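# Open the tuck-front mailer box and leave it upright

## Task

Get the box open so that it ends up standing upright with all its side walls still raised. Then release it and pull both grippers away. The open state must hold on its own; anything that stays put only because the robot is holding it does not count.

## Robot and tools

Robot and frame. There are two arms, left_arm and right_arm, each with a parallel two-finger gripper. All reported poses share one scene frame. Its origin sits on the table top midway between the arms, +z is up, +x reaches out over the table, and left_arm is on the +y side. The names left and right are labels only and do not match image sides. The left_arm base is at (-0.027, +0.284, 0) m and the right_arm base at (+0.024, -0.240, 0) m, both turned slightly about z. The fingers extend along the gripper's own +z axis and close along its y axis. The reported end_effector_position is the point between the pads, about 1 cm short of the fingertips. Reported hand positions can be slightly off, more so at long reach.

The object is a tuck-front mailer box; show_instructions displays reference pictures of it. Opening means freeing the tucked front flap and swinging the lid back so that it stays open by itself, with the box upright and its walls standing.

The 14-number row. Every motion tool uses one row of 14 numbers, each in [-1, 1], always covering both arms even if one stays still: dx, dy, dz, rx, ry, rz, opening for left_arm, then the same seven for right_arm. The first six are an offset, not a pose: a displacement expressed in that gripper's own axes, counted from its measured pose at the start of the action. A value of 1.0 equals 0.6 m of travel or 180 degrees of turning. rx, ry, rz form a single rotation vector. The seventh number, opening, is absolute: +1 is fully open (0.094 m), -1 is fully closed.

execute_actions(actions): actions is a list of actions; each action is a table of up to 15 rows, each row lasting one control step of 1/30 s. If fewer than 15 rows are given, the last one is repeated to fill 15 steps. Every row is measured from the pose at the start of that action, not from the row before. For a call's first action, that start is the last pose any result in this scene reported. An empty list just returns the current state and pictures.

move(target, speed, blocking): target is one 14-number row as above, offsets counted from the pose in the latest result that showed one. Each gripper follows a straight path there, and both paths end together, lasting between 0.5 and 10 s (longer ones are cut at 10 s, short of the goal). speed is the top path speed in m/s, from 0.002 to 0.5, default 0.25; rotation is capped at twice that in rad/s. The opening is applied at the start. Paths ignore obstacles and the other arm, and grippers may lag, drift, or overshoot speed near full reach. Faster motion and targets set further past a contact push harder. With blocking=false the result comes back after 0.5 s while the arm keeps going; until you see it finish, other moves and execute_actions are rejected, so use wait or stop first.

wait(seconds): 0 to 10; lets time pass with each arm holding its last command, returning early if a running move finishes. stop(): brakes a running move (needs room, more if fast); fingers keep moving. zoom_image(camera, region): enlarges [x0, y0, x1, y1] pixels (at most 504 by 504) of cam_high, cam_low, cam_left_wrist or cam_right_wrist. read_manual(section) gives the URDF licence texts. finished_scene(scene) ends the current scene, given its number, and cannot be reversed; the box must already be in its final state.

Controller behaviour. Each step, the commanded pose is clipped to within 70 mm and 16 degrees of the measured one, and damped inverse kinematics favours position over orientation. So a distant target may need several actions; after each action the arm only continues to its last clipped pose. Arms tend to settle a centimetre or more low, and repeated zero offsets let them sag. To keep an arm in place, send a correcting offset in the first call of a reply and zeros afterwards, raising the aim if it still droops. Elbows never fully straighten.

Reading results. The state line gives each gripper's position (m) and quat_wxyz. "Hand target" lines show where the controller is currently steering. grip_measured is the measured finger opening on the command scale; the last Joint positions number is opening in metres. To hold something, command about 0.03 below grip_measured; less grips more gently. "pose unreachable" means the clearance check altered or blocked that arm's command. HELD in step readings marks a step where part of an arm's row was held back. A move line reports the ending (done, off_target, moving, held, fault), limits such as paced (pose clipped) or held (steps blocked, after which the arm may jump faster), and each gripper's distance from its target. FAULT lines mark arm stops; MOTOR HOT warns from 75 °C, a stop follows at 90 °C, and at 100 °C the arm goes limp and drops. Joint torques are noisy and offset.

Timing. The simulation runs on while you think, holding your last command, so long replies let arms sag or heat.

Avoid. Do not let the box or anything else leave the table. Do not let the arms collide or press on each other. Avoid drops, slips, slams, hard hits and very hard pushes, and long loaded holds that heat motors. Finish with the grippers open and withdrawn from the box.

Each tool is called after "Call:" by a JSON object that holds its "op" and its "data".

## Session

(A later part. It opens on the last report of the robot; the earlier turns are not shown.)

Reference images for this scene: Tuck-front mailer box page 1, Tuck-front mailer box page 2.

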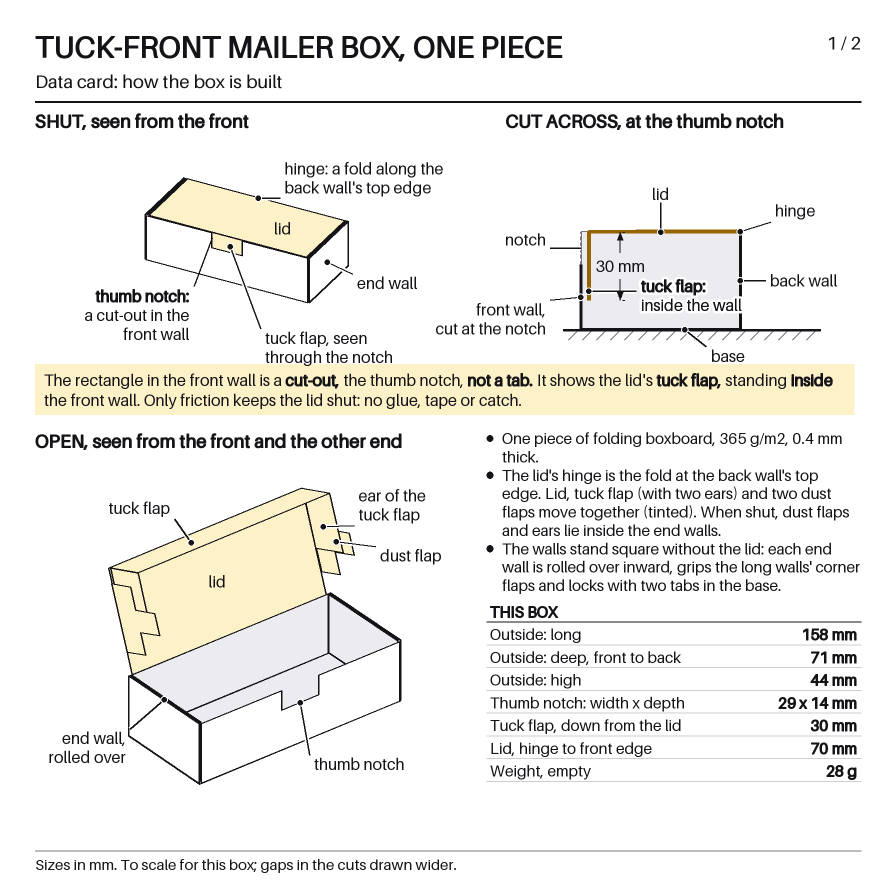

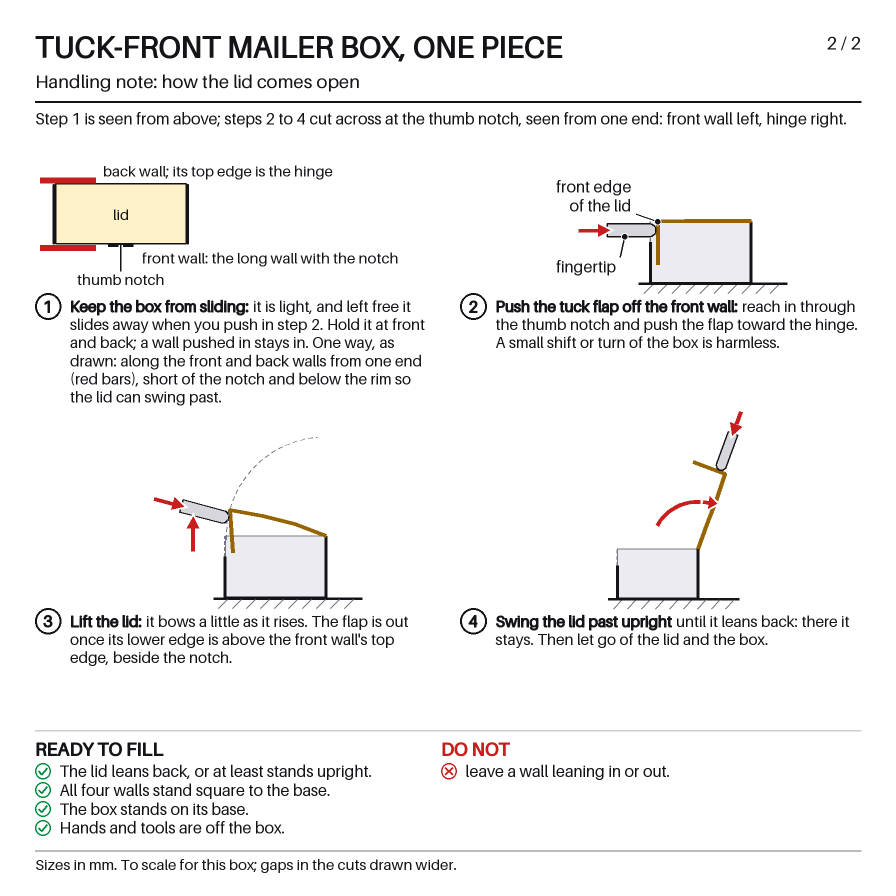

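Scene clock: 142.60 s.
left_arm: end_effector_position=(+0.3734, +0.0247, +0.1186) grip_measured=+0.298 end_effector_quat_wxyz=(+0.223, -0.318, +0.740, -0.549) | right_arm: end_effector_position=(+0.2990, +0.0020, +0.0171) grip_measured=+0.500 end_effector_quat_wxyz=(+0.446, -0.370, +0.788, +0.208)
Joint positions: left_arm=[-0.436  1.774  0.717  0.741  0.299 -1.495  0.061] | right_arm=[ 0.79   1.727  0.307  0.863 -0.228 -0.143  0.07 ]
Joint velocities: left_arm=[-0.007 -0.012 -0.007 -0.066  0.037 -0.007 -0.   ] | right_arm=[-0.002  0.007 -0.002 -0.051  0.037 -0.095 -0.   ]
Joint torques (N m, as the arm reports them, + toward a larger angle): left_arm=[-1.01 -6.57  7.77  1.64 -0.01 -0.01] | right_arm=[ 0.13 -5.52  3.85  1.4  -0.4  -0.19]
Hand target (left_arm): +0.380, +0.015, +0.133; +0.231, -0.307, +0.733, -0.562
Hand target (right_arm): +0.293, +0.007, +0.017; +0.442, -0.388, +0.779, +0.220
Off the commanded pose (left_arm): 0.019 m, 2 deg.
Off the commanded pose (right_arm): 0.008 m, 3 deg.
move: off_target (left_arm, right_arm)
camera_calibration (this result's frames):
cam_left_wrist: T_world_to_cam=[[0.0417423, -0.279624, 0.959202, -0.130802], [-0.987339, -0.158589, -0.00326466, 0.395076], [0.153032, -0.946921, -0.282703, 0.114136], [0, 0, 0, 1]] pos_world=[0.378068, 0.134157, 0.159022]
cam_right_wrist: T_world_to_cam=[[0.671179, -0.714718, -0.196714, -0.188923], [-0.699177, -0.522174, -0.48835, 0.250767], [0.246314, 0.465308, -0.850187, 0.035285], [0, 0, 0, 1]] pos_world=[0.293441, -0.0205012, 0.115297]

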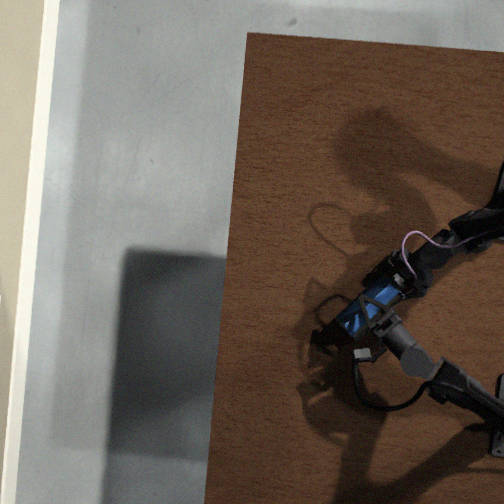

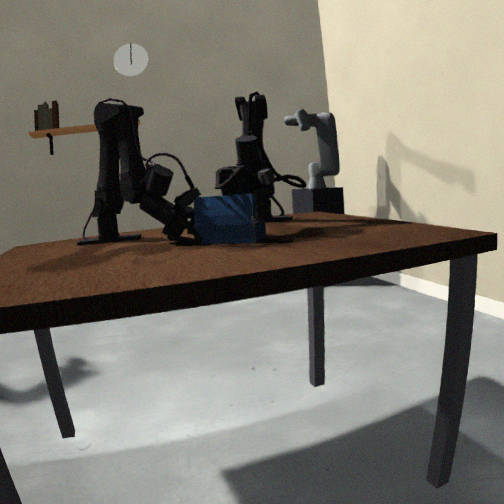

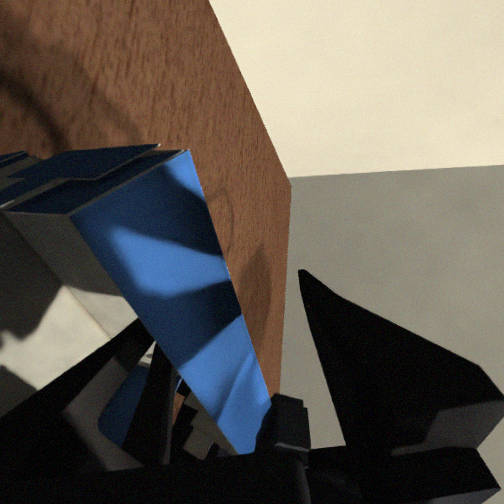

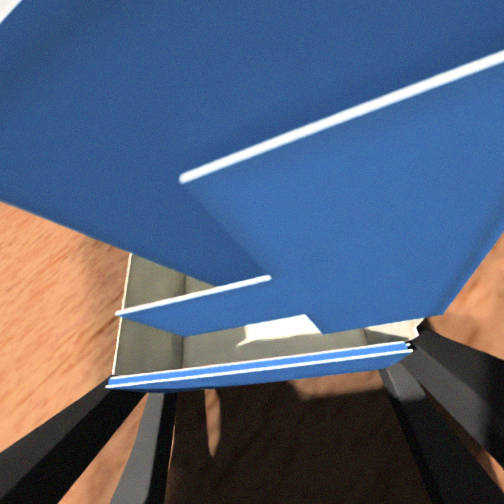

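Call:
{"op": "move", "data": {"target": [-0.01,-0.04,0.045,0.01,0,0,0.3,-0.008,0.006,-0.003,-0.006,-0.03,-0.003,0.512], "speed": 0.05}}

Scene clock: 149.90 s.
left_arm: end_effector_position=(+0.3895, +0.0111, +0.1177) grip_measured=+0.298 end_effector_quat_wxyz=(+0.209, -0.321, +0.742, -0.551) | right_arm: end_effector_position=(+0.3048, -0.0010, +0.0189) grip_measured=+0.514 end_effector_quat_wxyz=(+0.476, -0.349, +0.779, +0.212)
Joint positions: left_arm=[-0.441  1.839  0.813  0.699  0.311 -1.513  0.061] | right_arm=[ 0.781  1.804  0.273  1.045 -0.214 -0.114  0.071]
Joint velocities: left_arm=[-0.007  0.017  0.017 -0.022 -0.037 -0.037 -0.001] | right_arm=[-0.002 -0.002 -0.002  0.037 -0.007  0.066  0.001]
Joint torques (N m, as the arm reports them, + toward a larger angle): left_arm=[-0.36 -7.19  7.87  1.68 -0.13  0.02] | right_arm=[ 0.22 -5.19  2.24  1.81 -0.48 -0.16]
Hand target (left_arm): +0.400, +0.007, +0.133; +0.227, -0.314, +0.731, -0.561
Hand target (right_arm): +0.297, +0.005, +0.022; +0.480, -0.367, +0.763, +0.230
Off the commanded pose (left_arm): 0.020 m, 3 deg.
Off the commanded pose (right_arm): 0.011 m, 4 deg.
move: off_target (left_arm, right_arm)
camera_calibration (this result's frames):
cam_left_wrist: T_world_to_cam=[[0.0606705, -0.270274, 0.96087, -0.1421], [-0.988966, -0.14662, 0.0212031, 0.406447], [0.135152, -0.951554, -0.276188, 0.104766], [0, 0, 0, 1]] pos_world=[0.396424, 0.120878, 0.156857]
cam_right_wrist: T_world_to_cam=[[0.654309, -0.727933, -0.204924, -0.189361], [-0.694338, -0.470916, -0.544181, 0.253739], [0.299625, 0.498349, -0.813556, 0.019865], [0, 0, 0, 1]] pos_world=[0.294129, -0.0282519, 0.115437]

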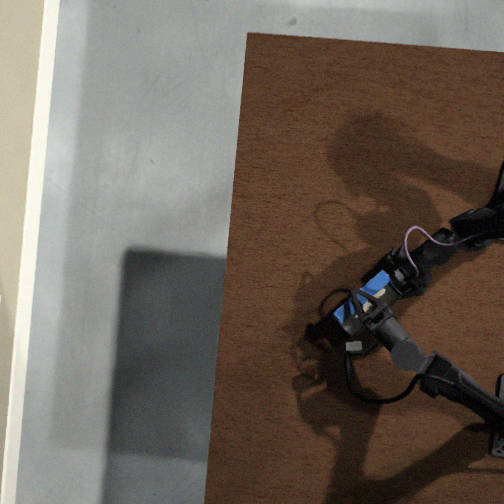

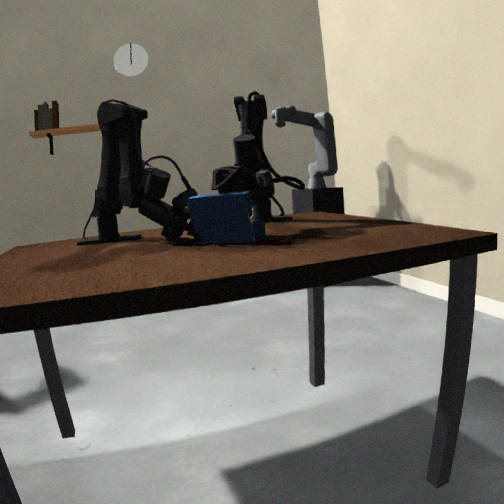

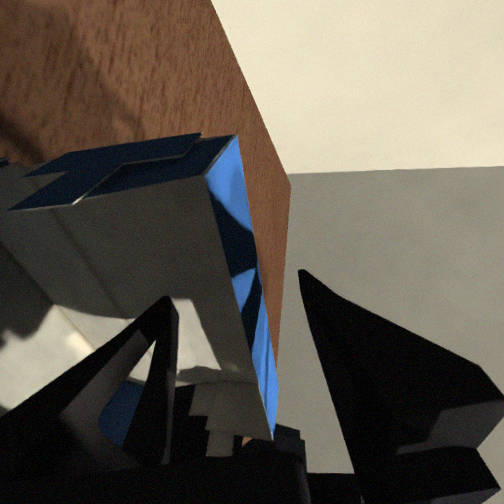

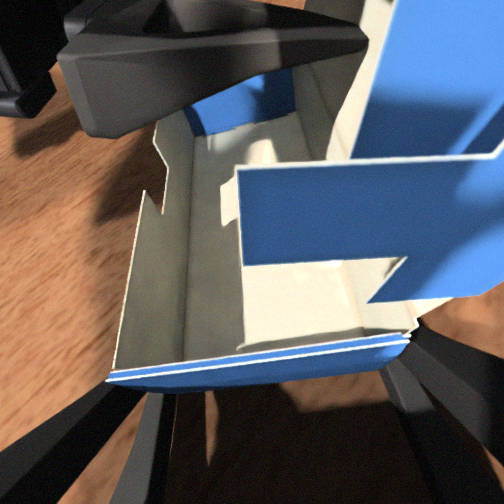

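Push higher on the lid, further.

Call:
{"op": "move", "data": {"target": [-0.01,-0.065,0.035,0.015,0,0,0.3,-0.004,0.02,0,-0.02,0,-0.01,0.49], "speed": 0.05}}

Scene clock: 154.20 s.
left_arm: end_effector_position=(+0.4120, -0.0011, +0.1385) grip_measured=+0.298 end_effector_quat_wxyz=(+0.210, -0.321, +0.733, -0.562) | right_arm: end_effector_position=(+0.2992, +0.0029, +0.0177) grip_measured=+0.500 end_effector_quat_wxyz=(+0.470, -0.367, +0.771, +0.221)
Joint positions: left_arm=[-0.441  1.871  0.937  0.635  0.315 -1.53   0.061] | right_arm=[ 0.781  1.805  0.273  1.037 -0.251 -0.137  0.07 ]
Joint velocities: left_arm=[-0.007  0.002  0.002  0.022 -0.022  0.022 -0.   ] | right_arm=[ 0.012  0.002 -0.007  0.037 -0.022 -0.022 -0.   ]
Joint torques (N m, as the arm reports them, + toward a larger angle): left_arm=[-0.53 -7.92  7.43  1.58 -0.02 -0.02] | right_arm=[ 0.45 -6.89  3.84  1.27 -0.24 -0.09]
Hand target (left_arm): +0.417, -0.006, +0.148; +0.216, -0.316, +0.728, -0.568
Hand target (right_arm): +0.297, +0.008, +0.021; +0.469, -0.376, +0.766, +0.229
Off the commanded pose (left_arm): 0.012 m, 1 deg.
Off the commanded pose (right_arm): 0.006 m, 2 deg.
move: off_target (left_arm)
camera_calibration (this result's frames):
cam_left_wrist: T_world_to_cam=[[0.0500202, -0.246521, 0.967846, -0.163288], [-0.988905, -0.147944, 0.0134257, 0.42754], [0.139877, -0.957779, -0.251186, 0.0904749], [0, 0, 0, 1]] pos_world=[0.418309, 0.109653, 0.175024]
cam_right_wrist: T_world_to_cam=[[0.685011, -0.699709, -0.202896, -0.192381], [-0.673827, -0.502625, -0.541595, 0.244963], [0.276979, 0.507716, -0.815786, 0.0253718], [0, 0, 0, 1]] pos_world=[0.289818, -0.0243678, 0.114336]

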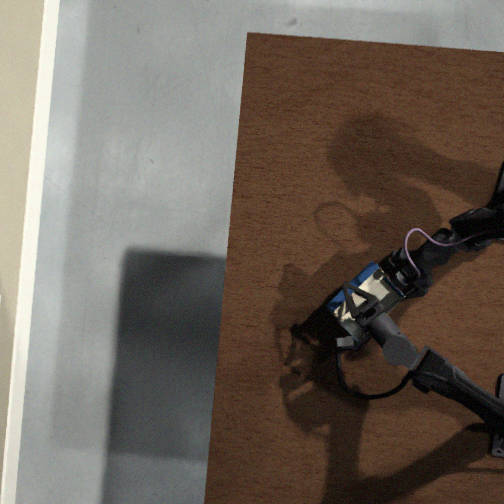

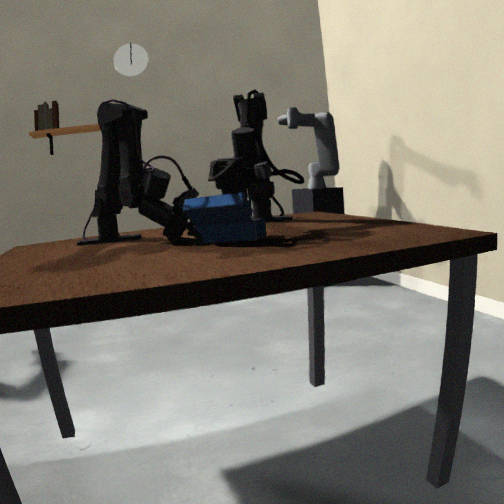

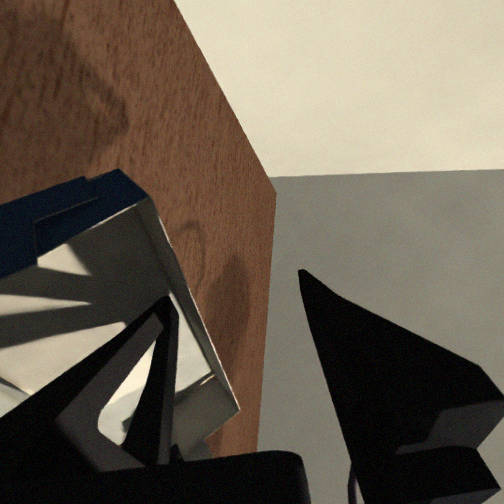

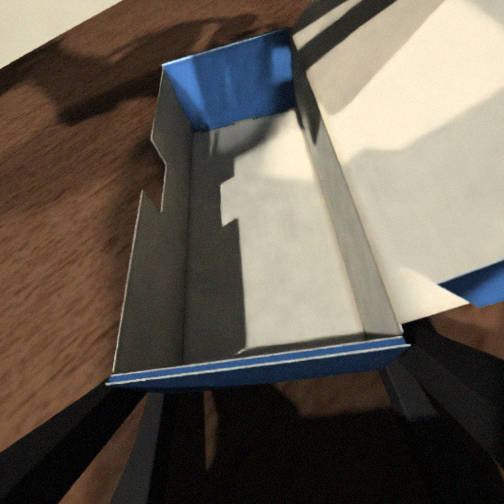

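Call:
{"op": "move", "data": {"target": [0,0,-0.1,0,0,0,0.3,0,0,0,0,0,0,0.49], "speed": 0.12}}

Call:
{"op": "move", "data": {"target": [0,0,-0.1,0,0,0,0.3,0,0,0,0,0,0,0.8]}}

Call:
{"op": "move", "data": {"target": [0,0,-0.12,0,0,0,0.3,-0.03,0,-0.18,0,0.03,0,0.8], "speed": 0.15}}

Call:
{"op": "wait", "data": {"seconds": 10}}

Scene clock: 162.57 s.
left_arm: end_effector_position=(+0.3755, +0.0357, +0.1534) grip_measured=+0.298 end_effector_quat_wxyz=(+0.209, -0.323, +0.732, -0.562) | right_arm: end_effector_position=(+0.2991, +0.0030, +0.0177) grip_measured=+0.500 end_effector_quat_wxyz=(+0.470, -0.367, +0.771, +0.221)
Joint positions: left_arm=[-0.39   1.668  0.757  0.606  0.363 -1.519  0.061] | right_arm=[ 0.781  1.805  0.273  1.037 -0.251 -0.137  0.07 ]
Joint velocities: left_arm=[ 0.002 -0.002 -0.017 -0.022 -0.037  0.022 -0.   ] | right_arm=[-0.012  0.002 -0.007  0.007 -0.051 -0.007 -0.   ]
Joint torques (N m, as the arm reports them, + toward a larger angle): left_arm=[ 0.64 -8.54  4.96  1.42  0.13  0.08] | right_arm=[ 0.05 -5.82  3.48  1.46 -0.04  0.03]
Hand target (left_arm): +0.372, +0.040, +0.157; +0.211, -0.320, +0.733, -0.561
Hand target (right_arm): +0.299, +0.003, +0.018; +0.470, -0.367, +0.771, +0.221
Off the commanded pose (left_arm): 0.006 m, 0 deg.
Off the commanded pose (right_arm): 0.000 m, 0 deg.
move: done
camera_calibration (this result's frames):
cam_left_wrist: T_world_to_cam=[[0.0535762, -0.243127, 0.968514, -0.168408], [-0.988485, -0.150371, 0.0169331, 0.396083], [0.14152, -0.958268, -0.248384, 0.133559], [0, 0, 0, 1]] pos_world=[0.381643, 0.146601, 0.189572]
cam_right_wrist: T_world_to_cam=[[0.685225, -0.699449, -0.203071, -0.192375], [-0.673714, -0.50277, -0.541602, 0.244924], [0.276725, 0.507931, -0.815739, 0.0254432], [0, 0, 0, 1]] pos_world=[0.289788, -0.0243394, 0.11434]

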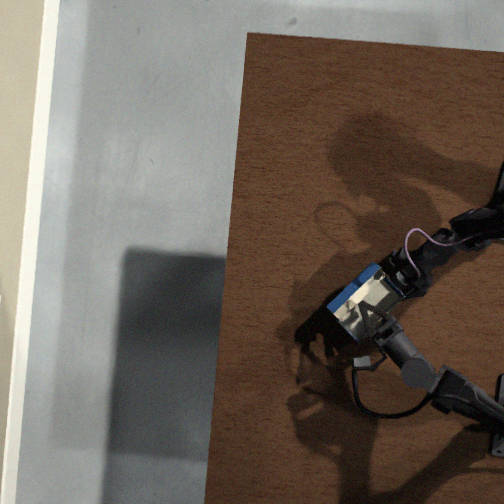

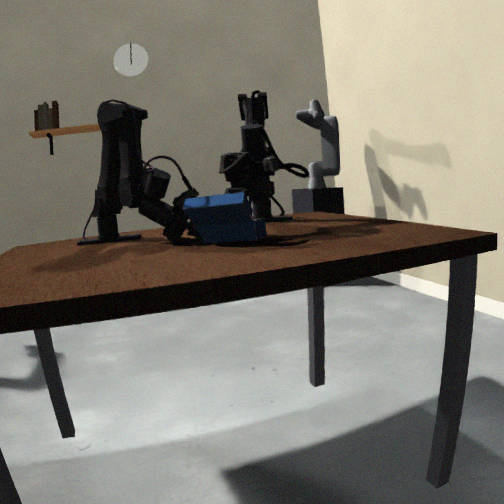

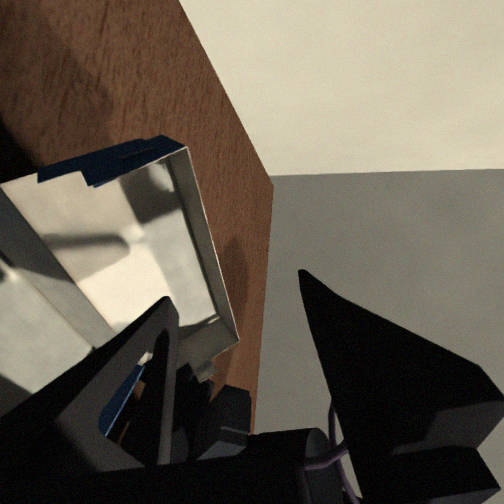

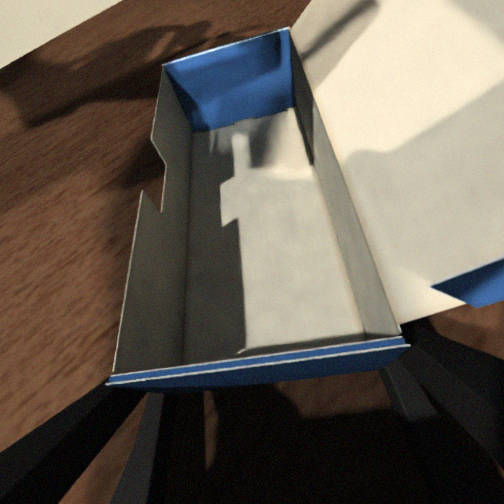

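Scene clock: 163.57 s.
left_arm: end_effector_position=(+0.3391, +0.0732, +0.1697) grip_measured=+0.298 end_effector_quat_wxyz=(+0.208, -0.325, +0.731, -0.562) | right_arm: end_effector_position=(+0.2991, +0.0030, +0.0177) grip_measured=+0.798 end_effector_quat_wxyz=(+0.470, -0.367, +0.771, +0.221)
Joint positions: left_arm=[-0.317  1.437  0.615  0.508  0.43  -1.499  0.061] | right_arm=[ 0.781  1.805  0.273  1.037 -0.251 -0.137  0.084]
Joint velocities: left_arm=[ 0.012 -0.007 -0.002 -0.066  0.051 -0.007  0.   ] | right_arm=[-0.002 -0.022 -0.002 -0.037  0.007  0.051  0.   ]
Joint torques (N m, as the arm reports them, + toward a larger angle): left_arm=[ 0.66 -6.67  5.26  1.4   0.14  0.09] | right_arm=[-0.08 -5.79  3.42  1.46 -0.1  -0.02]
Hand target (left_arm): +0.336, +0.077, +0.171; +0.210, -0.323, +0.733, -0.561
Hand target (right_arm): +0.299, +0.003, +0.018; +0.470, -0.367, +0.771, +0.221
Off the commanded pose (left_arm): 0.005 m, 0 deg.
Off the commanded pose (right_arm): 0.000 m, 0 deg.
move: done
camera_calibration (this result's frames):
cam_left_wrist: T_world_to_cam=[[0.0570735, -0.240733, 0.968912, -0.174521], [-0.988033, -0.152911, 0.0202079, 0.364905], [0.143293, -0.95847, -0.24658, 0.177826], [0, 0, 0, 1]] pos_world=[0.345017, 0.184226, 0.20557]
cam_right_wrist: T_world_to_cam=[[0.685225, -0.699449, -0.203071, -0.192375], [-0.673714, -0.50277, -0.541602, 0.244924], [0.276725, 0.507931, -0.815739, 0.0254432], [0, 0, 0, 1]] pos_world=[0.289788, -0.0243394, 0.11434]

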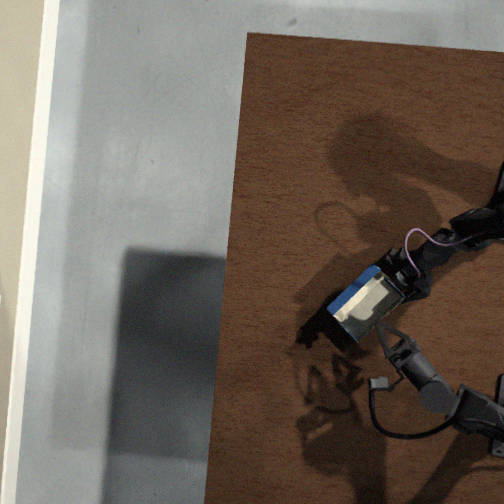

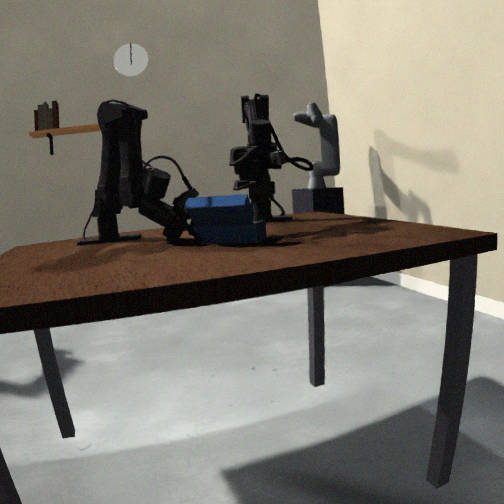

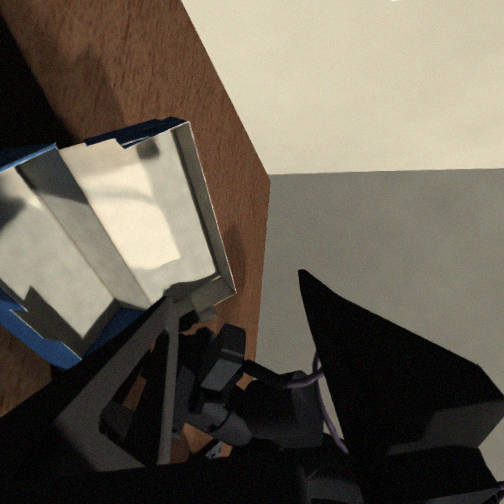

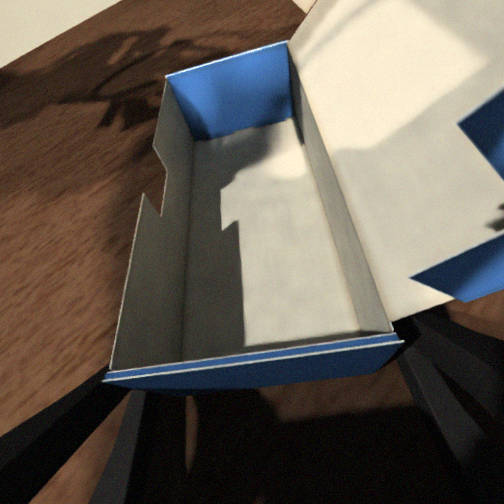

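Scene clock: 165.20 s.
left_arm: end_effector_position=(+0.2941, +0.1199, +0.1884) grip_measured=+0.298 end_effector_quat_wxyz=(+0.206, -0.328, +0.733, -0.560) | right_arm: end_effector_position=(+0.2393, -0.0683, +0.0693) grip_measured=+0.798 end_effector_quat_wxyz=(+0.419, -0.376, +0.802, +0.199)
Joint positions: left_arm=[-0.179  1.125  0.507  0.271  0.559 -1.45   0.061] | right_arm=[ 0.621  0.884  0.196  0.035 -0.36  -0.258  0.084]
Joint velocities: left_arm=[-0.012 -0.002  0.017  0.066  0.007 -0.022  0.   ] | right_arm=[ 0.007 -0.017 -0.002  0.022 -0.066  0.037 -0.   ]
Joint torques (N m, as the arm reports them, + toward a larger angle): left_arm=[ 0.79 -4.63  5.88  1.36  0.18  0.07] | right_arm=[-0.96 -1.67  8.25  1.26 -0.25 -0.07]
Hand target (left_arm): +0.291, +0.123, +0.191; +0.209, -0.324, +0.732, -0.561
Hand target (right_arm): +0.245, -0.066, +0.083; +0.433, -0.378, +0.793, +0.203
Off the commanded pose (left_arm): 0.005 m, 1 deg.
Off the commanded pose (right_arm): 0.015 m, 2 deg.
move: off_target (right_arm)
camera_calibration (this result's frames):
cam_left_wrist: T_world_to_cam=[[0.0664381, -0.242296, 0.967925, -0.181228], [-0.987542, -0.154649, 0.0290721, 0.325688], [0.142644, -0.957798, -0.249552, 0.234287], [0, 0, 0, 1]] pos_world=[0.300251, 0.230856, 0.224414]
cam_right_wrist: T_world_to_cam=[[0.663779, -0.721986, -0.195278, -0.187715], [-0.719187, -0.544448, -0.431679, 0.19712], [0.205347, 0.426981, -0.880636, 0.13631], [0, 0, 0, 1]] pos_world=[0.238377, -0.086408, 0.168476]

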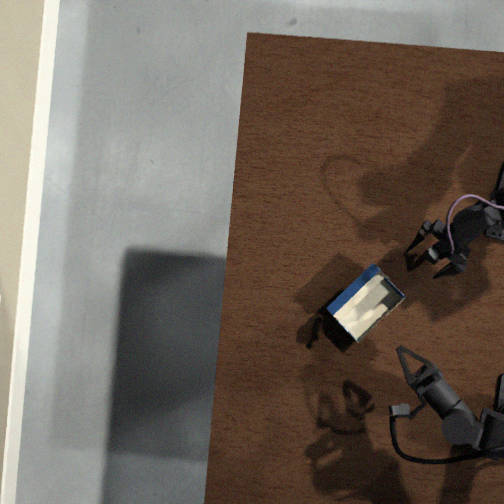

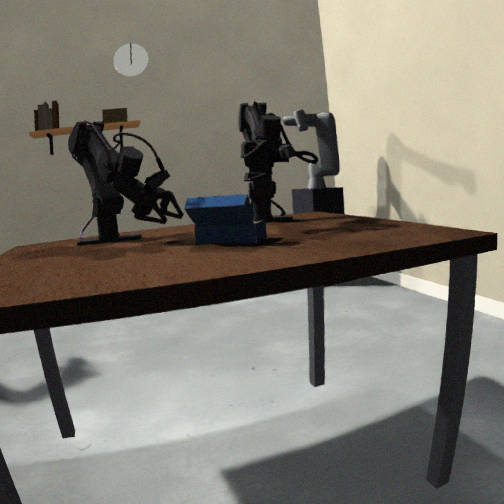

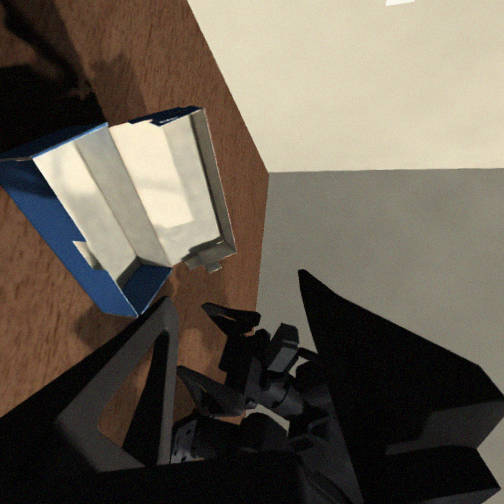

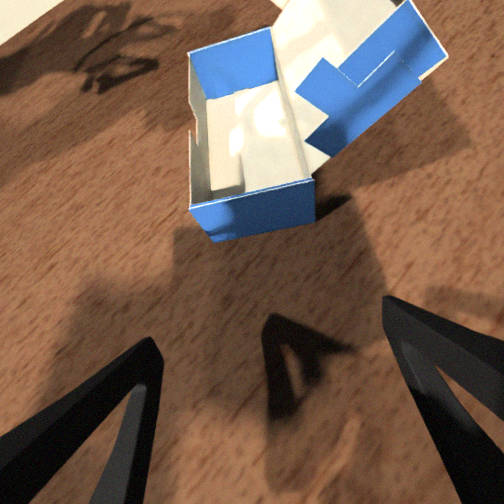

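Scene clock: 175.20 s.
left_arm: end_effector_position=(+0.2941, +0.1199, +0.1883) grip_measured=+0.298 end_effector_quat_wxyz=(+0.206, -0.328, +0.733, -0.560) | right_arm: end_effector_position=(+0.2391, -0.0684, +0.0690) grip_measured=+0.798 end_effector_quat_wxyz=(+0.418, -0.377, +0.802, +0.199)
Joint positions: left_arm=[-0.179  1.125  0.507  0.27   0.56  -1.449  0.061] | right_arm=[ 0.621  0.884  0.196  0.033 -0.36  -0.259  0.084]
Joint velocities: left_arm=[ 0.007 -0.002 -0.002 -0.066  0.022  0.051 -0.   ] | right_arm=[-0.002  0.002  0.002  0.037 -0.037 -0.066  0.   ]
Joint torques (N m, as the arm reports them, + toward a larger angle): left_arm=[ 0.78 -4.64  5.92  1.36  0.19  0.08] | right_arm=[-1.01 -1.62  8.32  1.28 -0.26 -0.06]
Hand target (left_arm): +0.291, +0.123, +0.191; +0.209, -0.324, +0.732, -0.561
Hand target (right_arm): +0.245, -0.066, +0.083; +0.433, -0.378, +0.793, +0.203
Off the commanded pose (left_arm): 0.005 m, 1 deg.
Off the commanded pose (right_arm): 0.015 m, 2 deg.
wait: 10.00 s; at rest by 0.17 s
camera_calibration (this result's frames):
cam_left_wrist: T_world_to_cam=[[0.0664586, -0.242528, 0.967865, -0.181136], [-0.98761, -0.154192, 0.029177, 0.325556], [0.142161, -0.957813, -0.24977, 0.234425], [0, 0, 0, 1]] pos_world=[0.300235, 0.230803, 0.224369]
cam_right_wrist: T_world_to_cam=[[0.66385, -0.721934, -0.195227, -0.187717], [-0.719485, -0.545282, -0.430126, 0.196703], [0.204069, 0.426003, -0.881407, 0.136449], [0, 0, 0, 1]] pos_world=[0.238296, -0.0863879, 0.168226]

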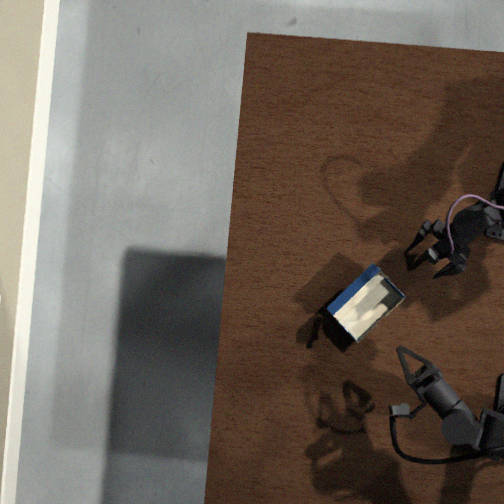

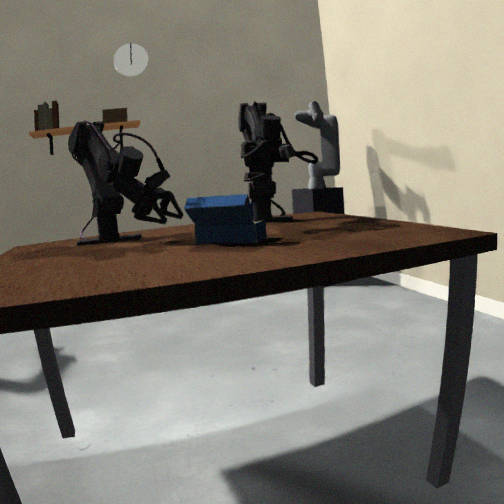

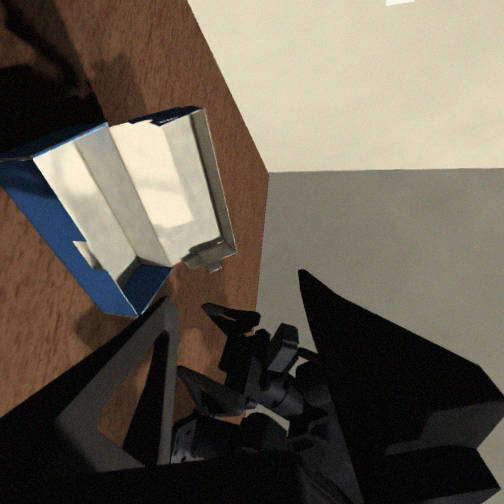

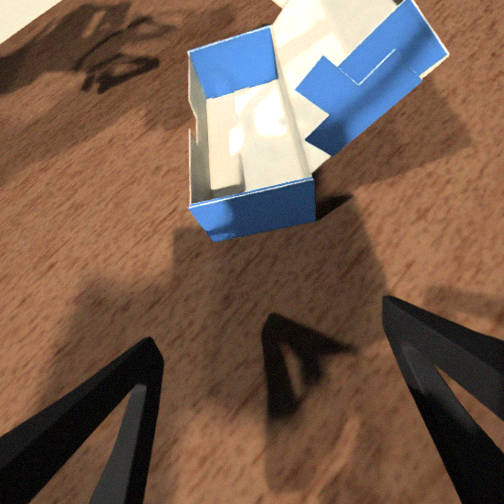

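Call:
{"op": "finished_scene", "data": {"scene": 2}}

The scene is finished: the task was done.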